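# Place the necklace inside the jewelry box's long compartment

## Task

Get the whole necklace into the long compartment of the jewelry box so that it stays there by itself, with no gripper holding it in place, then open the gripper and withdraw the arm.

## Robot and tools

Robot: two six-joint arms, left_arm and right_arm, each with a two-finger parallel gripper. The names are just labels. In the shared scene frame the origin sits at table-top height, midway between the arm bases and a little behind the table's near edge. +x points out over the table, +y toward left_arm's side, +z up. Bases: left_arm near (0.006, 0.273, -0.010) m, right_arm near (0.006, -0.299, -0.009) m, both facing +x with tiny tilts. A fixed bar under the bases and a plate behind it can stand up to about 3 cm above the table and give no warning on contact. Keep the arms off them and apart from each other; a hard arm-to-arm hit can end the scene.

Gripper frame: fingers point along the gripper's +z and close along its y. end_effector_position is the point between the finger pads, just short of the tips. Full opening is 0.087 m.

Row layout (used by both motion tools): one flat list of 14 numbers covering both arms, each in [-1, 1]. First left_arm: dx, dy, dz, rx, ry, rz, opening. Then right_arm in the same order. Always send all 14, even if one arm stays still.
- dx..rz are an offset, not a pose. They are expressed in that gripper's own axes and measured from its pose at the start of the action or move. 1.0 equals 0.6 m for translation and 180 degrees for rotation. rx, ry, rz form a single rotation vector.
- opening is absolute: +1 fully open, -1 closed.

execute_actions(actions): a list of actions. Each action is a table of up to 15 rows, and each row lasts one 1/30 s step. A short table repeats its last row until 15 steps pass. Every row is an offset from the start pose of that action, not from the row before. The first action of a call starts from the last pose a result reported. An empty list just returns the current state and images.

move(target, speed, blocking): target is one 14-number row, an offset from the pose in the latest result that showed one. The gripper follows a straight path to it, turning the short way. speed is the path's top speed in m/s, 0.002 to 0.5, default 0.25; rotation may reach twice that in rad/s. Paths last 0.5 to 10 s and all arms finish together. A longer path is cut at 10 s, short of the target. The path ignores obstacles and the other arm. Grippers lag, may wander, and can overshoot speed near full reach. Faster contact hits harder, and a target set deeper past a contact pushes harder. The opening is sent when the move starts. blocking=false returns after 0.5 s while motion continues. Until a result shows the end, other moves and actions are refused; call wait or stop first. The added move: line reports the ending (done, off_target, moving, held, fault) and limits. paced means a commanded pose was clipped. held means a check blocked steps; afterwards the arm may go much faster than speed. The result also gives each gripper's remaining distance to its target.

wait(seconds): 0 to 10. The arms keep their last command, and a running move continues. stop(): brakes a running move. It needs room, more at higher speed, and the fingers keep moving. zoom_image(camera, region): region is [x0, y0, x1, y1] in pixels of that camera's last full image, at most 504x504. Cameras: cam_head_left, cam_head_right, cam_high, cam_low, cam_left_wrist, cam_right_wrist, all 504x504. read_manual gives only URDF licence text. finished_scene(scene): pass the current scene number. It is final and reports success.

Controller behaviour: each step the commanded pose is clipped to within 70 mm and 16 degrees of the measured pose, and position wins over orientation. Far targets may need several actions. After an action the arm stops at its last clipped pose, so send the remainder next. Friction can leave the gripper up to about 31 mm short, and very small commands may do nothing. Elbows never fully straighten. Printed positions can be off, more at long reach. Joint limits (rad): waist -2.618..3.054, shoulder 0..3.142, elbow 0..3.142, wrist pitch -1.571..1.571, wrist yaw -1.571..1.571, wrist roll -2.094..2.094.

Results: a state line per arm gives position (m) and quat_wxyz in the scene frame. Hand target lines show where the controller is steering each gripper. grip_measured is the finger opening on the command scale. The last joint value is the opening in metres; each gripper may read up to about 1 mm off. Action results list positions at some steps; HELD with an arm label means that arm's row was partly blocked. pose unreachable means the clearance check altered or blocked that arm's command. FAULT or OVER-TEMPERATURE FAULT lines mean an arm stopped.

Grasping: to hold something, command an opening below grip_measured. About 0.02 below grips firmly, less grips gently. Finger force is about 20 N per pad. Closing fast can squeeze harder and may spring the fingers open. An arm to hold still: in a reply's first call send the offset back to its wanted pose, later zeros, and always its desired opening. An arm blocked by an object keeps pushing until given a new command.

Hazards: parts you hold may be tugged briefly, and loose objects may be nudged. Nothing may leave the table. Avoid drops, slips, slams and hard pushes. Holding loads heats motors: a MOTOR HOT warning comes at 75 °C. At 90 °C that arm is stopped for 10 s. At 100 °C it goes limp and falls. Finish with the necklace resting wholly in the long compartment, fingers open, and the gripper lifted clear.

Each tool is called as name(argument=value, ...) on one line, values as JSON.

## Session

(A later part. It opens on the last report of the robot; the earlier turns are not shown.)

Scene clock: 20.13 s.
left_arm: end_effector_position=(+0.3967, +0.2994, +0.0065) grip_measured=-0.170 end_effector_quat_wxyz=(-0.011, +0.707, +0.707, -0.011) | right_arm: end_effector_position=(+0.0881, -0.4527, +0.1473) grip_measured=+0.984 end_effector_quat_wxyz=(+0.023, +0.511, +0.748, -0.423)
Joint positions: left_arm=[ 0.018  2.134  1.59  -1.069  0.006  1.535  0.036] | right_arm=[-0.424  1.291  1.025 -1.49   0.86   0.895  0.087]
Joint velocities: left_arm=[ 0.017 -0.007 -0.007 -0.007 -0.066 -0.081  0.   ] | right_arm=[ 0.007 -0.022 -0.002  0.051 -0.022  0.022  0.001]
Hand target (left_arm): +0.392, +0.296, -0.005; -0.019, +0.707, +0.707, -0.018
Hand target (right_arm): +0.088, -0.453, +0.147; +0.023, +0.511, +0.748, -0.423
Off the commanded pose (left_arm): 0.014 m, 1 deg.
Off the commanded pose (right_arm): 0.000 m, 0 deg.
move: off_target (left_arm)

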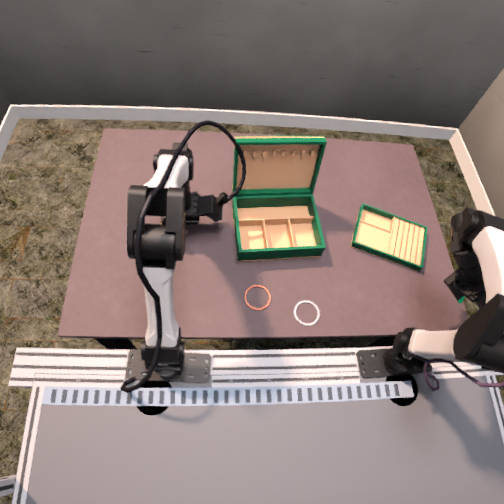

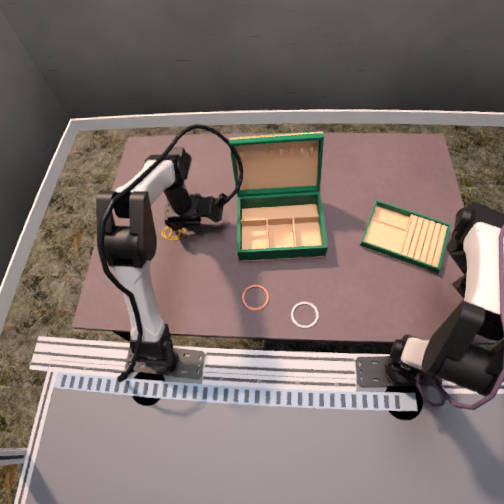

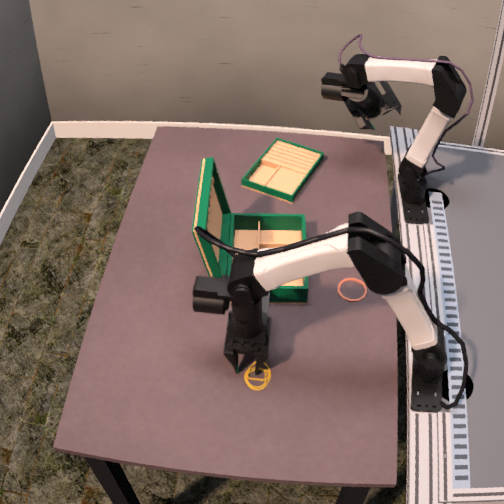

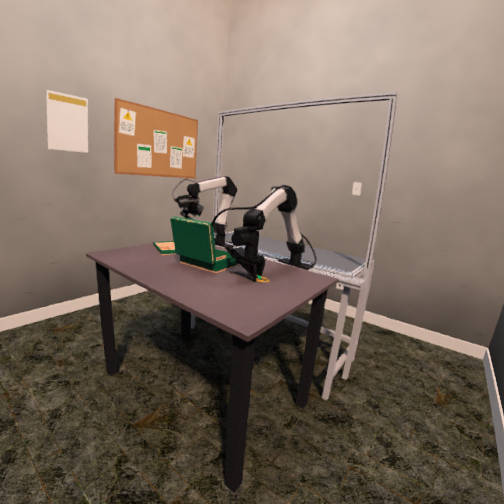

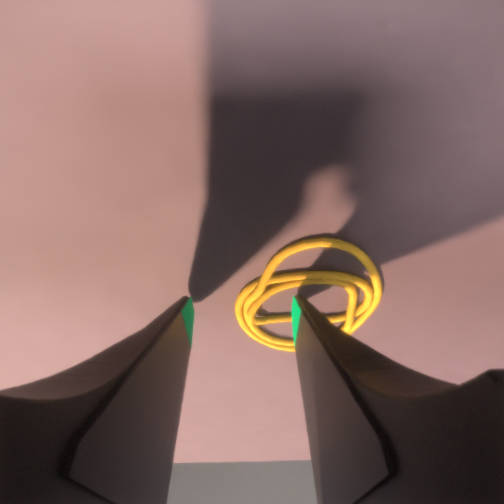

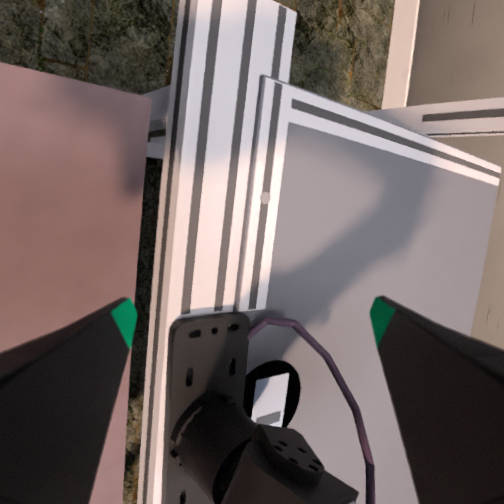

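execute_actions(actions=[[[0,0,0.02,0.004,0,0,-0.17,0,0,0,0,0,0,1],[0,0,0.022,0.004,0,0,-0.17,0,0,0,0,0,0,1],[0,0,0.024,0.004,0,0,-0.17,0,0,0,0,0,0,1],[0,0,0.026,0.004,0,0,-0.17,0,0,0,0,0,0,1],[0,0,0.028,0.004,0,0,-0.17,0,0,0,0,0,0,1],[0,0,0.03,0.004,0,0,-0.17,0,0,0,0,0,0,1],[0,0,0.03,0.004,0,0,-0.2,0,0,0,0,0,0,1],[0,0,0.03,0.004,0,0,-0.24,0,0,0,0,0,0,1],[0,0,0.03,0.004,0,0,-0.28,0,0,0,0,0,0,1],[0,0,0.03,0.004,0,0,-0.32,0,0,0,0,0,0,1],[0,0,0.03,0.004,0,0,-0.36,0,0,0,0,0,0,1],[0,0,0.03,0.004,0,0,-0.40,0,0,0,0,0,0,1],[0,0,0.03,0.004,0,0,-0.44,0,0,0,0,0,0,1],[0,0,0.03,0.004,0,0,-0.48,0,0,0,0,0,0,1],[0,0,0.03,0.004,0,0,-0.50,0,0,0,0,0,0,1]]])

zoom_image(camera="cam_left_wrist", region=[150, 190, 400, 400])

Scene clock: 20.90 s.
left_arm: end_effector_position=(+0.4013, +0.2993, +0.0034) grip_measured=-0.488 end_effector_quat_wxyz=(-0.006, +0.707, +0.707, -0.006) | right_arm: end_effector_position=(+0.0881, -0.4527, +0.1473) grip_measured=+0.984 end_effector_quat_wxyz=(+0.023, +0.511, +0.748, -0.423)
Joint positions: left_arm=[ 0.018  2.142  1.59  -1.048  0.005  1.535  0.022] | right_arm=[-0.424  1.291  1.025 -1.49   0.86   0.895  0.087]
Joint velocities: left_arm=[-0.007 -0.017  0.022  0.051 -0.022 -0.022 -0.02 ] | right_arm=[ 0.002 -0.012  0.002 -0.007  0.037 -0.007 -0.001]
Hand target (left_arm): +0.396, +0.299, -0.011; -0.016, +0.707, +0.707, -0.016
Hand target (right_arm): +0.088, -0.453, +0.147; +0.023, +0.511, +0.748, -0.423
Off the commanded pose (left_arm): 0.016 m, 2 deg.
Off the commanded pose (right_arm): 0.000 m, 0 deg.
Step readings (end_effector_position):
0: left_arm (+0.3970, +0.2993, +0.0065) | right_arm (+0.0881, -0.4527, +0.1473)
1: left_arm (+0.3971, +0.2993, +0.0065) | right_arm (+0.0881, -0.4527, +0.1473)
2: left_arm (+0.3973, +0.2993, +0.0065) | right_arm (+0.0881, -0.4527, +0.1473)
4: left_arm (+0.3981, +0.2993, +0.0065) | right_arm (+0.0881, -0.4527, +0.1473)
8: left_arm (+0.4003, +0.2992, +0.0048) | right_arm (+0.0881, -0.4527, +0.1473)
15: end_effector_position above

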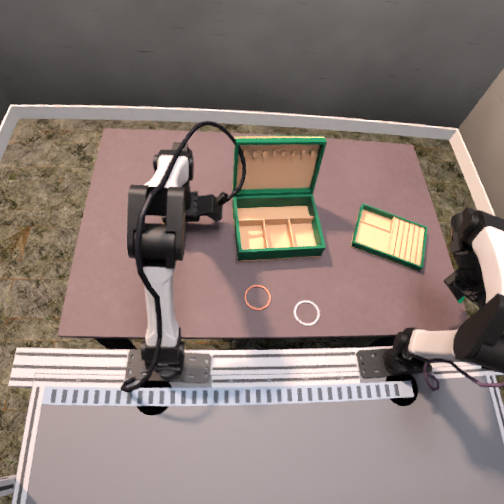

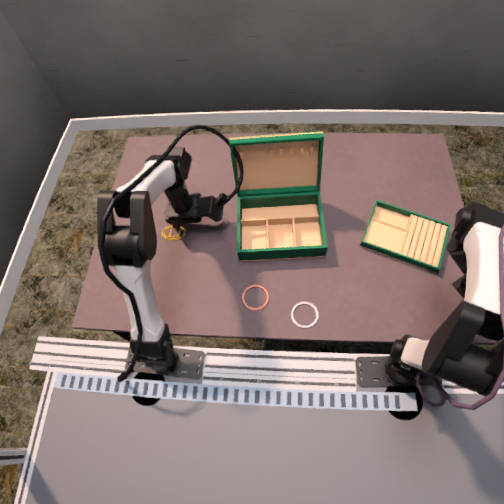

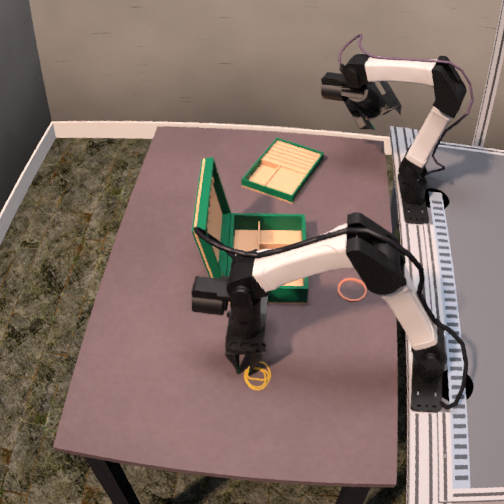

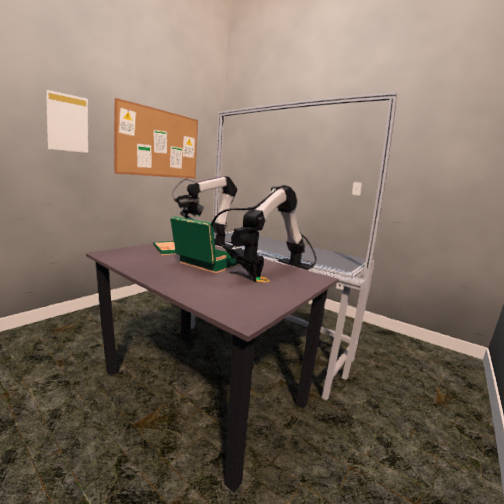

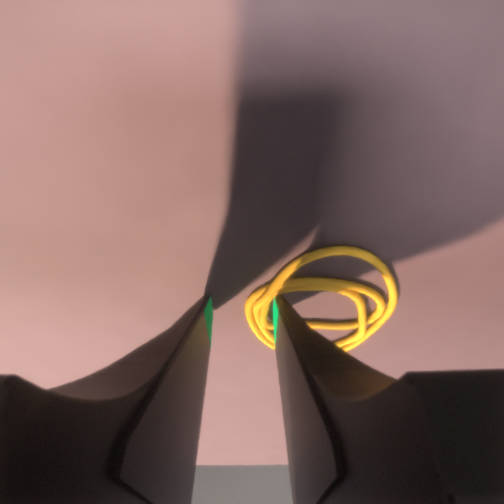

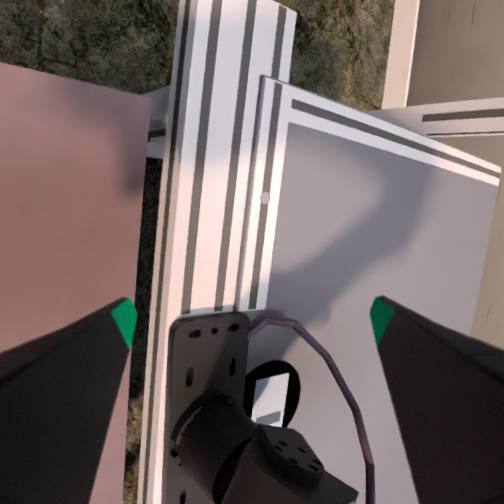

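Region (150, 190, 400, 400) of cam_left_wrist's 504x504 image, scaled by 2.016, with more detail than that image has; it fills the top 423 rows of this view, and the rest is white.

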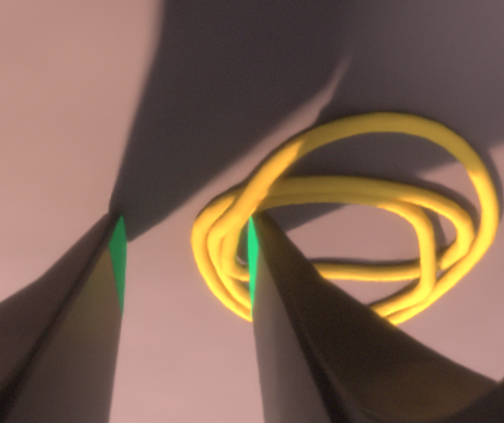

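execute_actions(actions=[[[0,0,0.015,0,0,0,-0.52,0,0,0,0,0,0,1],[0,0,0.015,0,0,0,-0.54,0,0,0,0,0,0,1],[0,0,0.015,0,0,0,-0.56,0,0,0,0,0,0,1],[0,0,0.015,0,0,0,-0.58,0,0,0,0,0,0,1],[0,0,0.015,0,0,0,-0.60,0,0,0,0,0,0,1],[0,0,0.015,0,0,0,-0.62,0,0,0,0,0,0,1],[0,0,0.015,0,0,0,-0.64,0,0,0,0,0,0,1],[0,0,0.015,0,0,0,-0.66,0,0,0,0,0,0,1],[0,0,0.015,0,0,0,-0.68,0,0,0,0,0,0,1],[0,0,0.015,0,0,0,-0.70,0,0,0,0,0,0,1],[0,0,0.015,0,0,0,-0.72,0,0,0,0,0,0,1],[0,0,0.015,0,0,0,-0.74,0,0,0,0,0,0,1],[0,0,0.015,0,0,0,-0.76,0,0,0,0,0,0,1],[0,0,0.015,0,0,0,-0.775,0,0,0,0,0,0,1],[0,0,0.015,0,0,0,-0.79,0,0,0,0,0,0,1]],[[0,0,0.015,0,0,0,-0.80,0,0,0,0,0,0,1],[0,0,0.015,0,0,0,-0.81,0,0,0,0,0,0,1],[0,0,0.015,0,0,0,-0.82,0,0,0,0,0,0,1],[0,0,0.015,0,0,0,-0.83,0,0,0,0,0,0,1],[0,0,0.015,0,0,0,-0.84,0,0,0,0,0,0,1],[0,0,0.015,0,0,0,-0.85,0,0,0,0,0,0,1],[0,0,0.015,0,0,0,-0.86,0,0,0,0,0,0,1],[0,0,0.015,0,0,0,-0.87,0,0,0,0,0,0,1],[0,0,0.015,0,0,0,-0.88,0,0,0,0,0,0,1],[0,0,0.015,0,0,0,-0.89,0,0,0,0,0,0,1],[0,0,0.015,0,0,0,-0.90,0,0,0,0,0,0,1],[0,0,0.015,0,0,0,-0.91,0,0,0,0,0,0,1],[0,0,0.015,0,0,0,-0.92,0,0,0,0,0,0,1],[0,0,0.015,0,0,0,-0.93,0,0,0,0,0,0,1],[0,0,0.015,0,0,0,-0.93,0,0,0,0,0,0,1]]])

zoom_image(camera="cam_left_wrist", region=[190, 220, 390, 380])

zoom_image(camera="cam_high", region=[210, 330, 290, 400])

Scene clock: 22.27 s.
left_arm: end_effector_position=(+0.4019, +0.2993, +0.0034) grip_measured=-0.925 end_effector_quat_wxyz=(-0.005, +0.707, +0.707, -0.005) | right_arm: end_effector_position=(+0.0881, -0.4527, +0.1473) grip_measured=+0.984 end_effector_quat_wxyz=(+0.023, +0.511, +0.748, -0.423)
Joint positions: left_arm=[ 0.018  2.142  1.59  -1.045  0.005  1.535  0.003] | right_arm=[-0.424  1.291  1.025 -1.49   0.86   0.895  0.087]
Joint velocities: left_arm=[ 0.017  0.002  0.022 -0.095 -0.037 -0.037 -0.002] | right_arm=[-0.012 -0.002  0.002 -0.051 -0.051  0.066 -0.   ]
Hand target (left_arm): +0.401, +0.299, -0.005; -0.006, +0.707, +0.707, -0.006
Hand target (right_arm): +0.088, -0.453, +0.147; +0.023, +0.511, +0.748, -0.423
Off the commanded pose (left_arm): 0.009 m, 0 deg.
Off the commanded pose (right_arm): 0.000 m, 0 deg.
Step readings (end_effector_position; steps 1 to 15: 1st action; 16 to 30: 2nd action):
0: left_arm (+0.4013, +0.2993, +0.0034) | right_arm (+0.0881, -0.4527, +0.1473)
1: left_arm (+0.4013, +0.2993, +0.0034) | right_arm (+0.0881, -0.4527, +0.1473)
2: left_arm (+0.4013, +0.2993, +0.0034) | right_arm (+0.0881, -0.4527, +0.1473)
4: left_arm (+0.4013, +0.2993, +0.0034) | right_arm (+0.0881, -0.4527, +0.1473)
8: left_arm (+0.4013, +0.2993, +0.0034) | right_arm (+0.0881, -0.4527, +0.1473)
15: left_arm (+0.4015, +0.2993, +0.0034) | right_arm (+0.0881, -0.4527, +0.1473)
16: left_arm (+0.4015, +0.2993, +0.0034) | right_arm (+0.0881, -0.4527, +0.1473)
17: left_arm (+0.4015, +0.2993, +0.0034) | right_arm (+0.0881, -0.4527, +0.1473)
19: left_arm (+0.4016, +0.2993, +0.0034) | right_arm (+0.0881, -0.4527, +0.1473)
23: left_arm (+0.4017, +0.2993, +0.0034) | right_arm (+0.0881, -0.4527, +0.1473)
30: end_effector_position above

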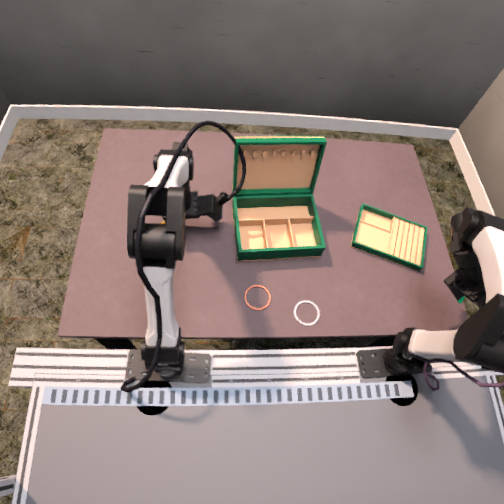

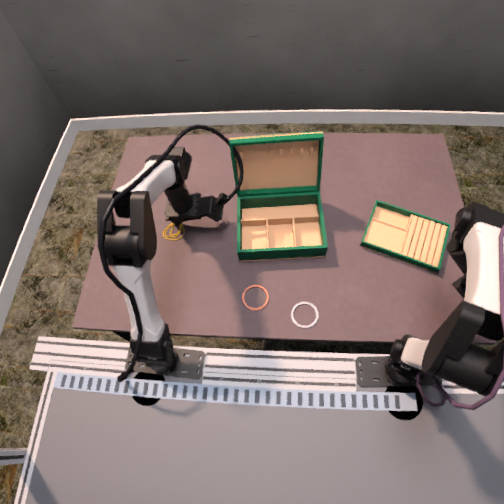

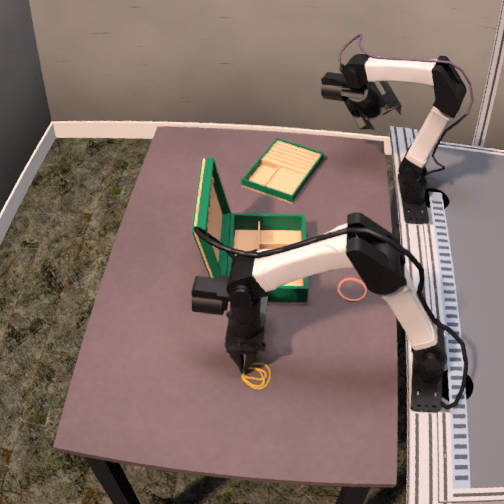

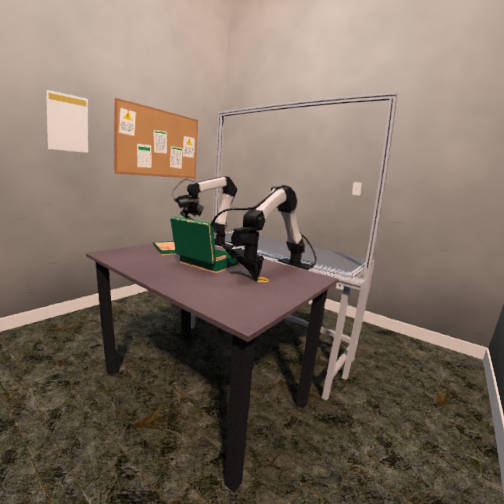

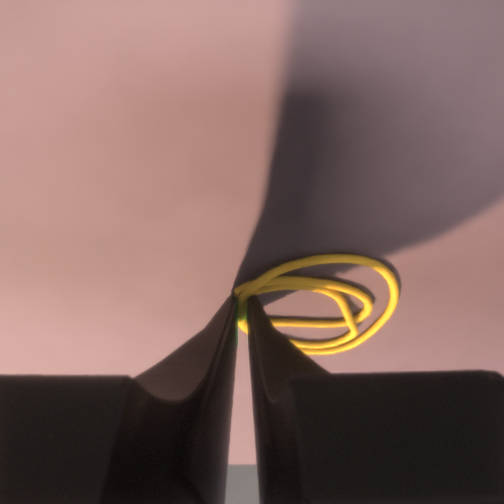

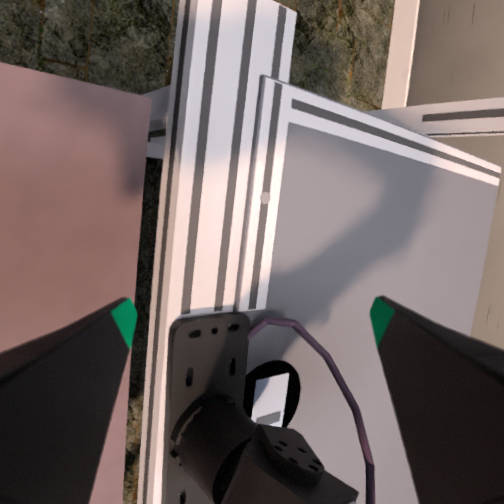

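Region (190, 220, 390, 380) of cam_left_wrist's 504x504 image, scaled by 2.520, with more detail than that image has; it fills the top 403 rows of this view, and the rest is white.

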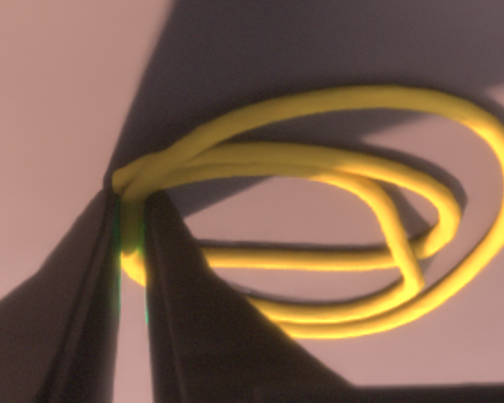

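Region (210, 330, 290, 400) of cam_high's 504x504 image, scaled by 6.300, with more detail than that image has; it fills the top 441 rows of this view, and the rest is white.

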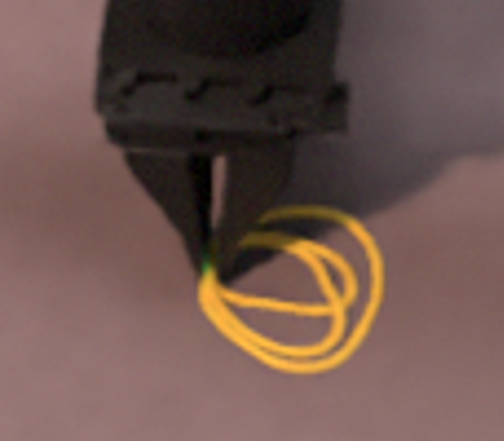

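execute_actions(actions=[[[0,0,0.012,0,0,0,-0.933,0,0,0,0,0,0,1],[0,0,0.012,0,0,0,-0.936,0,0,0,0,0,0,1],[0,0,0.012,0,0,0,-0.939,0,0,0,0,0,0,1],[0,0,0.012,0,0,0,-0.942,0,0,0,0,0,0,1],[0,0,0.012,0,0,0,-0.945,0,0,0,0,0,0,1],[0,0,0.012,0,0,0,-0.948,0,0,0,0,0,0,1],[0,0,0.012,0,0,0,-0.951,0,0,0,0,0,0,1],[0,0,0.012,0,0,0,-0.954,0,0,0,0,0,0,1],[0,0,0.012,0,0,0,-0.957,0,0,0,0,0,0,1],[0,0,0.012,0,0,0,-0.96,0,0,0,0,0,0,1]]])

zoom_image(camera="cam_left_wrist", region=[200, 260, 300, 360])

Scene clock: 22.93 s.
left_arm: end_effector_position=(+0.4031, +0.2999, +0.0051) grip_measured=-0.958 end_effector_quat_wxyz=(-0.004, +0.707, +0.707, -0.002) | right_arm: end_effector_position=(+0.0881, -0.4527, +0.1473) grip_measured=+0.984 end_effector_quat_wxyz=(+0.023, +0.511, +0.748, -0.423)
Joint positions: left_arm=[ 0.018  2.138  1.59  -1.042  0.001  1.535  0.002] | right_arm=[-0.424  1.291  1.025 -1.49   0.86   0.895  0.087]
Joint velocities: left_arm=[ 0.002  0.007  0.002  0.022  0.037 -0.037  0.001] | right_arm=[ 0.002  0.007  0.002 -0.007 -0.037 -0.022 -0.001]
Hand target (left_arm): +0.402, +0.299, -0.004; -0.005, +0.707, +0.707, -0.005
Hand target (right_arm): +0.088, -0.453, +0.147; +0.023, +0.511, +0.748, -0.423
Off the commanded pose (left_arm): 0.009 m, 0 deg.
Off the commanded pose (right_arm): 0.000 m, 0 deg.
Step readings (end_effector_position):
0: left_arm (+0.4029, +0.2998, +0.0051) | right_arm (+0.0881, -0.4527, +0.1473)
1: left_arm (+0.4029, +0.2998, +0.0051) | right_arm (+0.0881, -0.4527, +0.1473)
2: left_arm (+0.4029, +0.2998, +0.0051) | right_arm (+0.0881, -0.4527, +0.1473)
4: left_arm (+0.4029, +0.2998, +0.0051) | right_arm (+0.0881, -0.4527, +0.1473)
8: left_arm (+0.4030, +0.2999, +0.0051) | right_arm (+0.0881, -0.4527, +0.1473)
15: end_effector_position above

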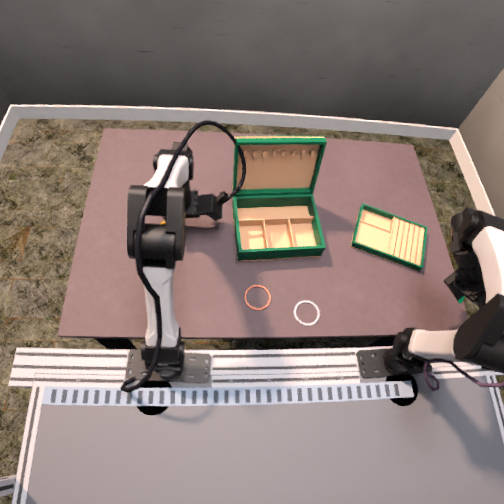

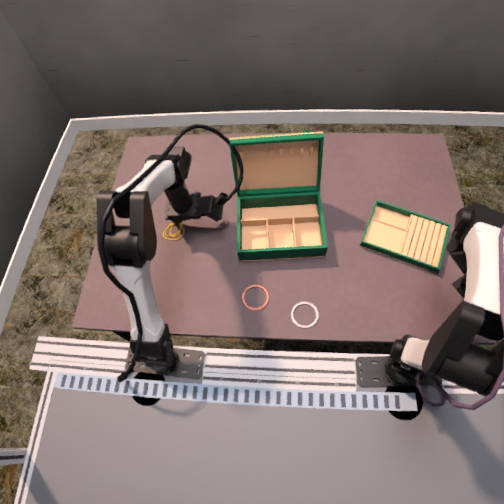

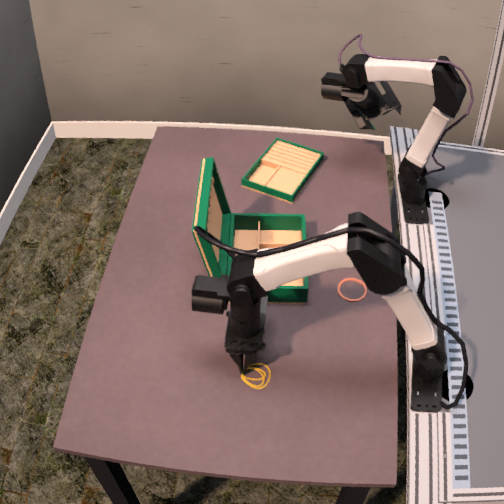

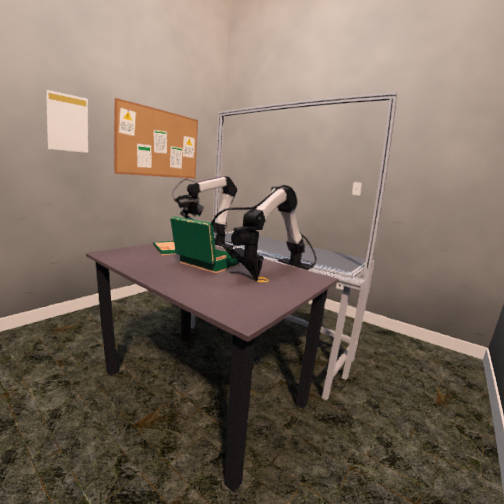

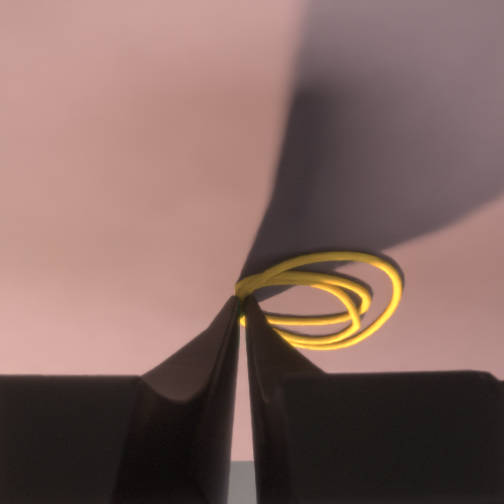

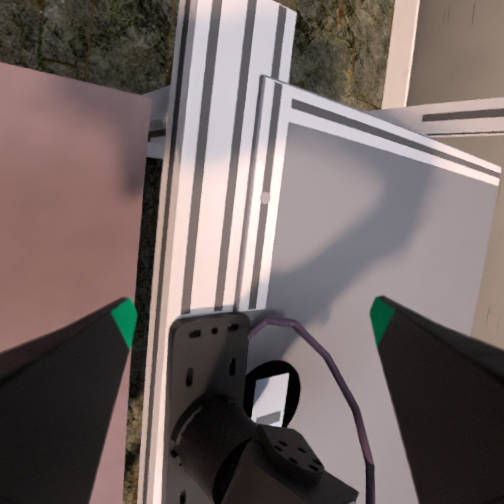

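Region (200, 260, 300, 360) of cam_left_wrist's 504x504 image, scaled by 5.040, with more detail than that image has.

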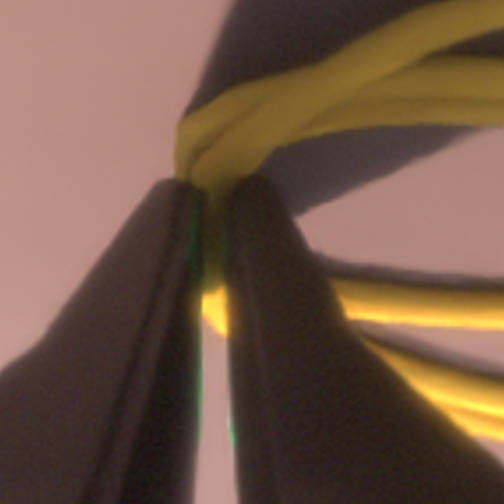

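execute_actions(actions=[[[0,0,0.012,0,0,0,-0.963,0,0,0,0,0,0,1],[0,0,0.012,0,0,0,-0.966,0,0,0,0,0,0,1],[0,0,0.012,0,0,0,-0.969,0,0,0,0,0,0,1],[0,0,0.012,0,0,0,-0.972,0,0,0,0,0,0,1],[0,0,0.012,0,0,0,-0.975,0,0,0,0,0,0,1],[0,0,0.012,0,0,0,-0.978,0,0,0,0,0,0,1],[0,0,0.012,0,0,0,-0.981,0,0,0,0,0,0,1],[0,0,0.012,0,0,0,-0.984,0,0,0,0,0,0,1]]])

zoom_image(camera="cam_left_wrist", region=[200, 260, 300, 360])

zoom_image(camera="cam_high", region=[220, 345, 280, 400])

Scene clock: 23.63 s.
left_arm: end_effector_position=(+0.4036, +0.3000, +0.0054) grip_measured=-0.979 end_effector_quat_wxyz=(-0.003, +0.707, +0.707, -0.001) | right_arm: end_effector_position=(+0.0881, -0.4527, +0.1473) grip_measured=+0.984 end_effector_quat_wxyz=(+0.023, +0.511, +0.748, -0.423)
Joint positions: left_arm=[ 0.018  2.137  1.59  -1.041  0.001  1.535  0.001] | right_arm=[-0.424  1.291  1.025 -1.49   0.86   0.895  0.087]
Joint velocities: left_arm=[ 0.012  0.002 -0.007 -0.022 -0.037  0.022  0.001] | right_arm=[ 0.012  0.002 -0.002  0.081 -0.022  0.007 -0.001]
Hand target (left_arm): +0.403, +0.300, -0.002; -0.004, +0.707, +0.707, -0.002
Hand target (right_arm): +0.088, -0.453, +0.147; +0.023, +0.511, +0.748, -0.423
Off the commanded pose (left_arm): 0.008 m, 0 deg.
Off the commanded pose (right_arm): 0.000 m, 0 deg.
Step readings (end_effector_position):
0: left_arm (+0.4031, +0.2999, +0.0051) | right_arm (+0.0881, -0.4527, +0.1473)
1: left_arm (+0.4031, +0.2999, +0.0051) | right_arm (+0.0881, -0.4527, +0.1473)
2: left_arm (+0.4033, +0.2999, +0.0054) | right_arm (+0.0881, -0.4527, +0.1473)
4: left_arm (+0.4034, +0.2999, +0.0054) | right_arm (+0.0881, -0.4527, +0.1473)
8: left_arm (+0.4036, +0.3000, +0.0054) | right_arm (+0.0881, -0.4527, +0.1473)
15: end_effector_position above

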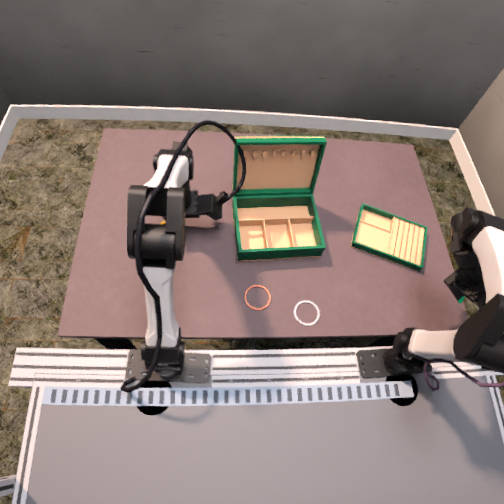

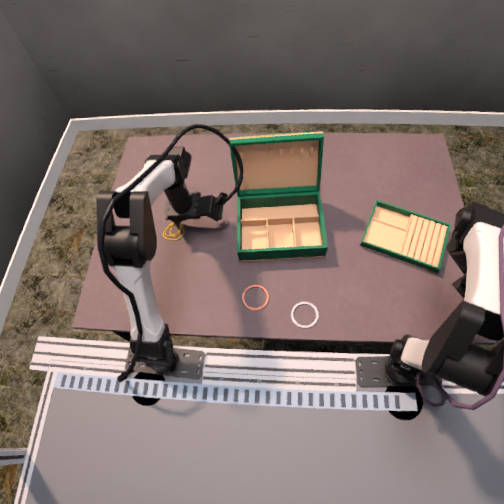

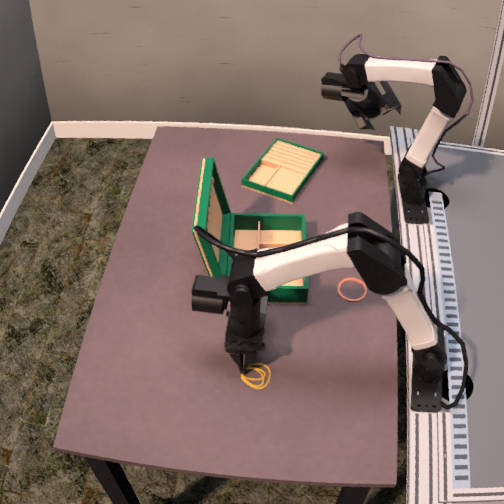

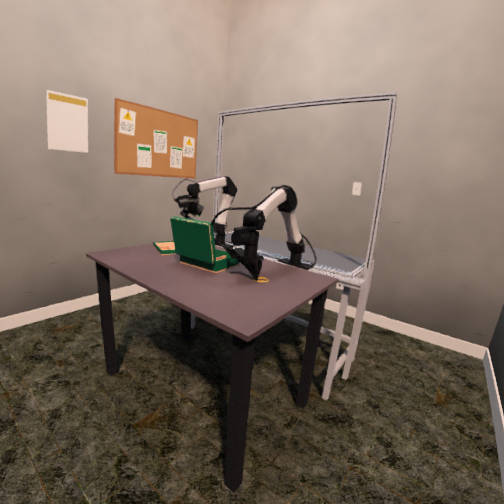

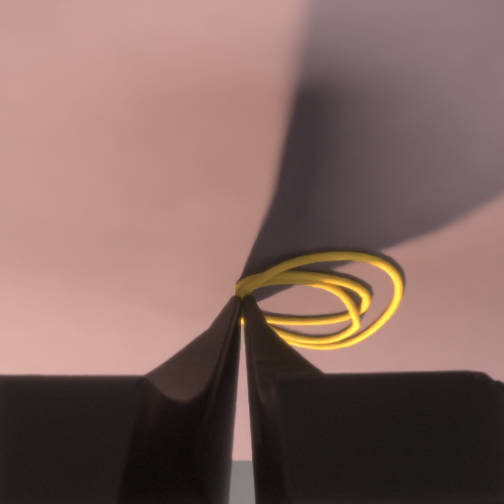

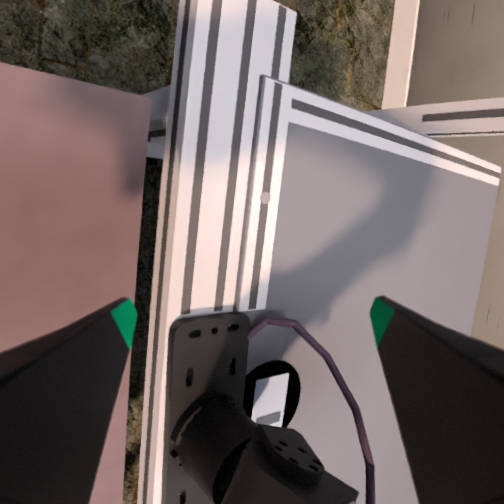

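Region (200, 260, 300, 360) of cam_left_wrist's 504x504 image, scaled by 5.040, with more detail than that image has.

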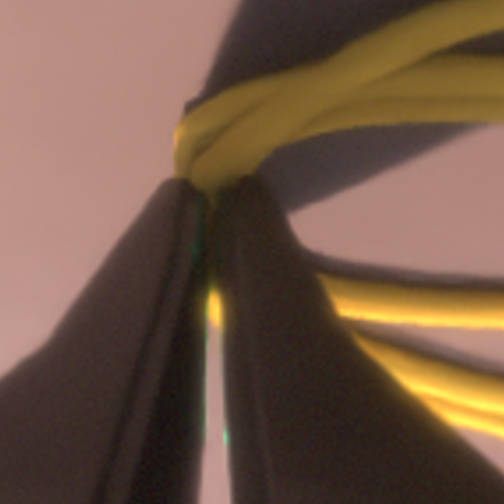

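Region (220, 345, 280, 400) of cam_high's 504x504 image, scaled by 8.400, with more detail than that image has; it fills the top 462 rows of this view, and the rest is white.

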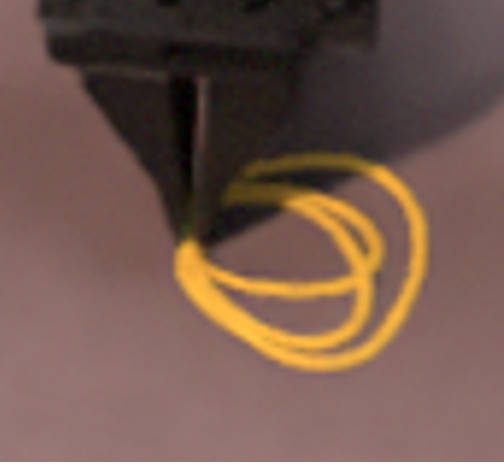

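move(target=[0, 0, -0.05, 0, 0, 0, -0.965, 0, 0, 0, 0, 0, 0, 1], speed=0.04)

zoom_image(camera="cam_left_wrist", region=[180, 190, 420, 380])

zoom_image(camera="cam_high", region=[210, 330, 290, 400])

Scene clock: 24.93 s.
left_arm: end_effector_position=(+0.4017, +0.2999, +0.0284) grip_measured=-0.963 end_effector_quat_wxyz=(-0.006, +0.707, +0.707, -0.003) | right_arm: end_effector_position=(+0.0881, -0.4527, +0.1473) grip_measured=+0.984 end_effector_quat_wxyz=(+0.023, +0.511, +0.748, -0.423)
Joint positions: left_arm=[ 0.018  2.113  1.646 -1.127  0.001  1.535  0.002] | right_arm=[-0.424  1.291  1.025 -1.49   0.86   0.895  0.087]
Joint velocities: left_arm=[-0.012  0.002  0.002  0.022 -0.066  0.081  0.001] | right_arm=[-0.012 -0.017 -0.017  0.037  0.007  0.022 -0.   ]
Hand target (left_arm): +0.403, +0.300, +0.035; -0.003, +0.707, +0.707, -0.000
Hand target (right_arm): +0.088, -0.453, +0.147; +0.023, +0.511, +0.748, -0.423
Off the commanded pose (left_arm): 0.007 m, 0 deg.
Off the commanded pose (right_arm): 0.000 m, 0 deg.
move: done

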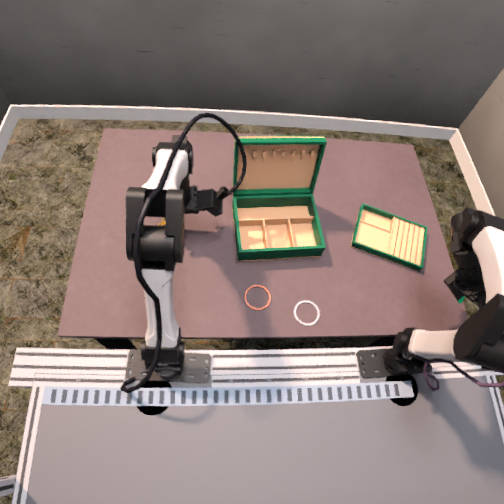

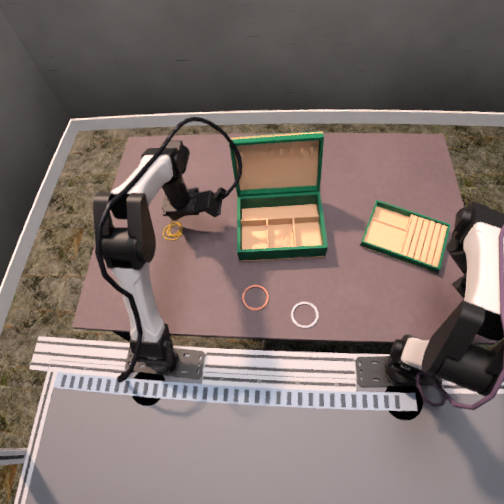

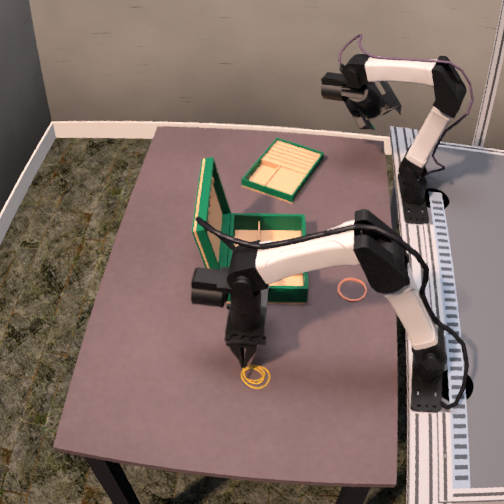

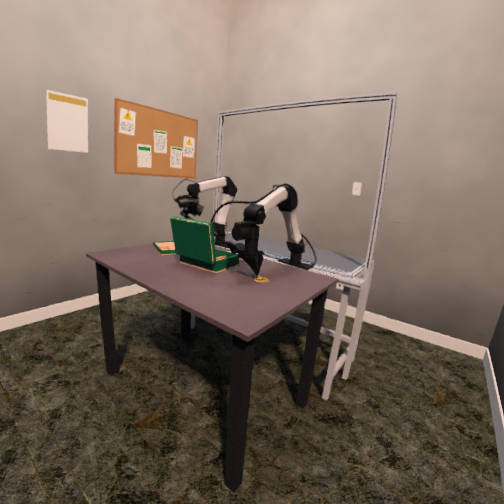

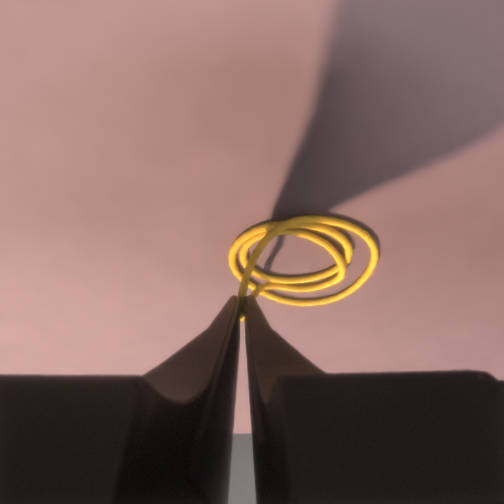

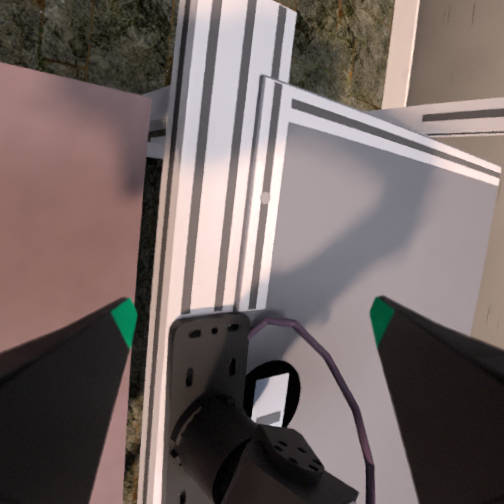

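Region (180, 190, 420, 380) of cam_left_wrist's 504x504 image, scaled by 2.100, with more detail than that image has; it fills the top 399 rows of this view, and the rest is white.

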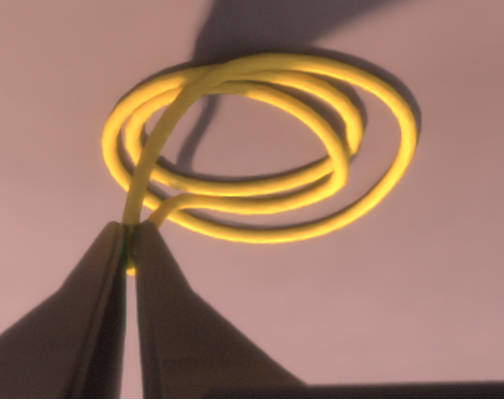

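Region (210, 330, 290, 400) of cam_high's 504x504 image, scaled by 6.300, with more detail than that image has; it fills the top 441 rows of this view, and the rest is white.

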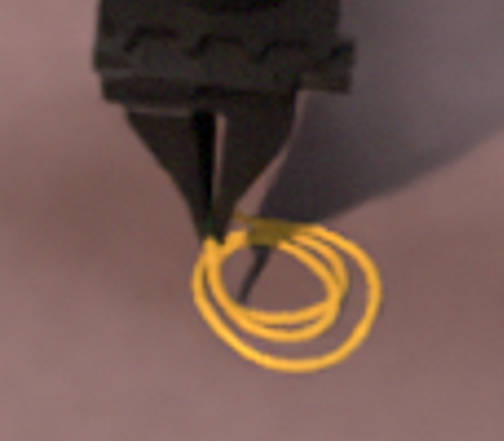

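move(target=[-0.1667, 0.0333, -0.4533, -0.3298, -0.0582, 0.1007, -0.97, 0, 0, 0, 0, 0, 0, 1], speed=0.2)

Scene clock: 29.57 s.
left_arm: end_effector_position=(+0.4254, +0.2058, +0.3046) grip_measured=-0.967 end_effector_quat_wxyz=(+0.406, +0.703, +0.508, +0.288) | right_arm: end_effector_position=(+0.0881, -0.4527, +0.1473) grip_measured=+0.984 end_effector_quat_wxyz=(+0.023, +0.511, +0.748, -0.423)
Joint positions: left_arm=[-0.152  1.365  1.392 -0.567  0.109  1.618  0.001] | right_arm=[-0.424  1.291  1.025 -1.49   0.86   0.895  0.087]
Joint velocities: left_arm=[-0.012 -0.007  0.012 -0.007  0.051  0.007  0.   ] | right_arm=[-0.007  0.017  0.012  0.051 -0.051  0.051 -0.   ]
Hand target (left_arm): +0.423, +0.201, +0.297; +0.405, +0.710, +0.501, +0.284
Hand target (right_arm): +0.088, -0.453, +0.147; +0.023, +0.511, +0.748, -0.423
Off the commanded pose (left_arm): 0.009 m, 2 deg.
Off the commanded pose (right_arm): 0.000 m, 0 deg.
move: done

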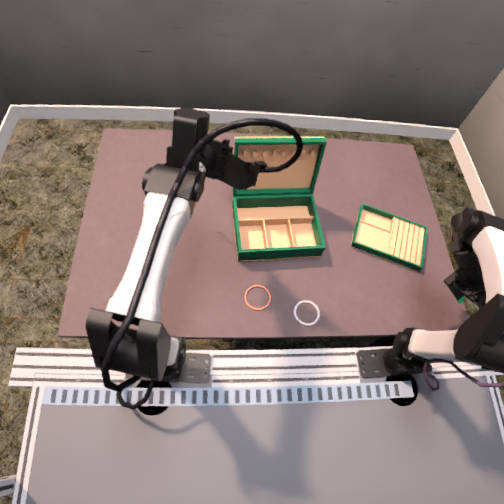

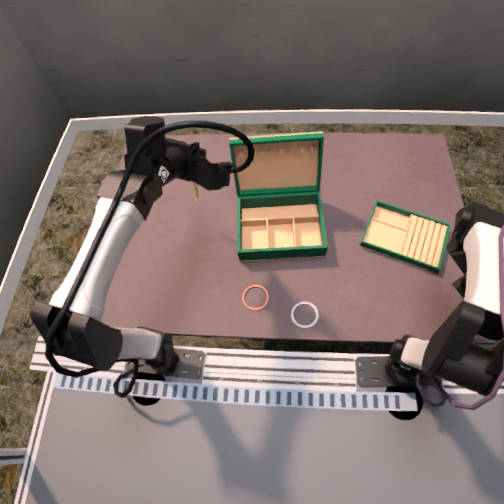

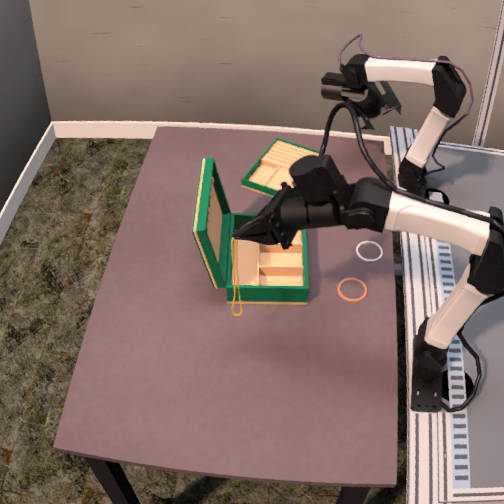

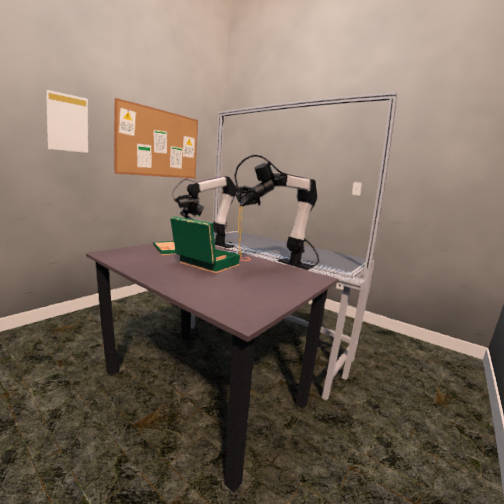

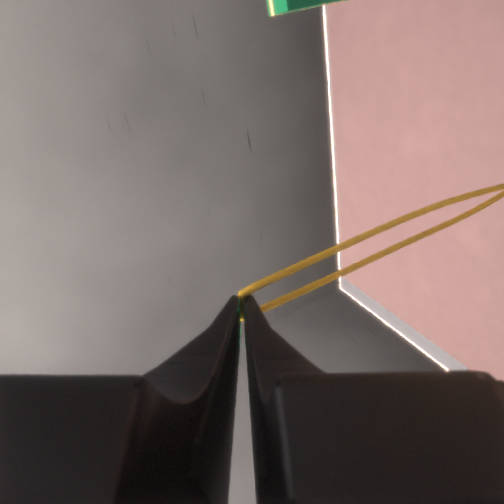

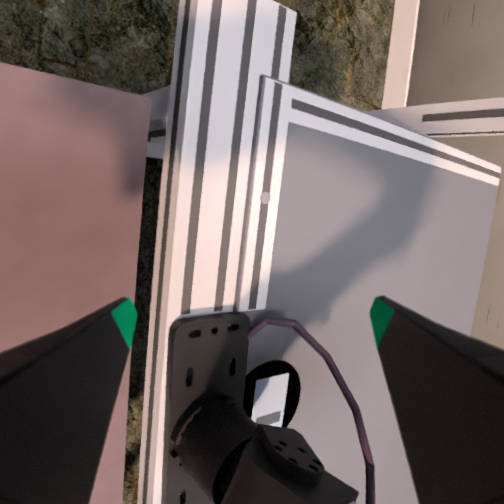

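zoom_image(camera="cam_low", region=[150, 160, 310, 290])

zoom_image(camera="cam_high", region=[170, 140, 350, 340])

Region (150, 160, 310, 290) of cam_low's 504x504 image, scaled by 3.150, with more detail than that image has; it fills the top 410 rows of this view, and the rest is white.

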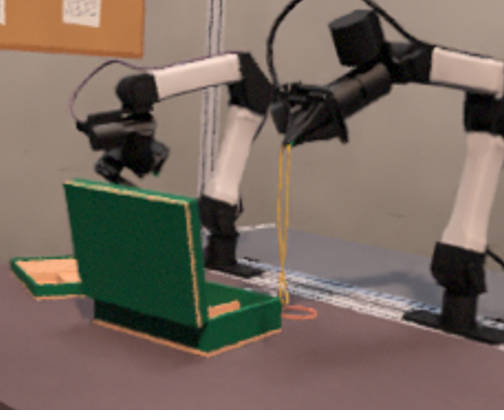

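Region (170, 140, 350, 340) of cam_high's 504x504 image, scaled by 2.520, with more detail than that image has; it fills the left 454 columns of this view, and the rest is white.

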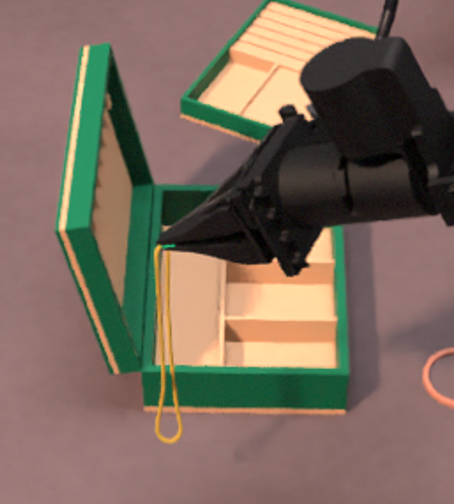

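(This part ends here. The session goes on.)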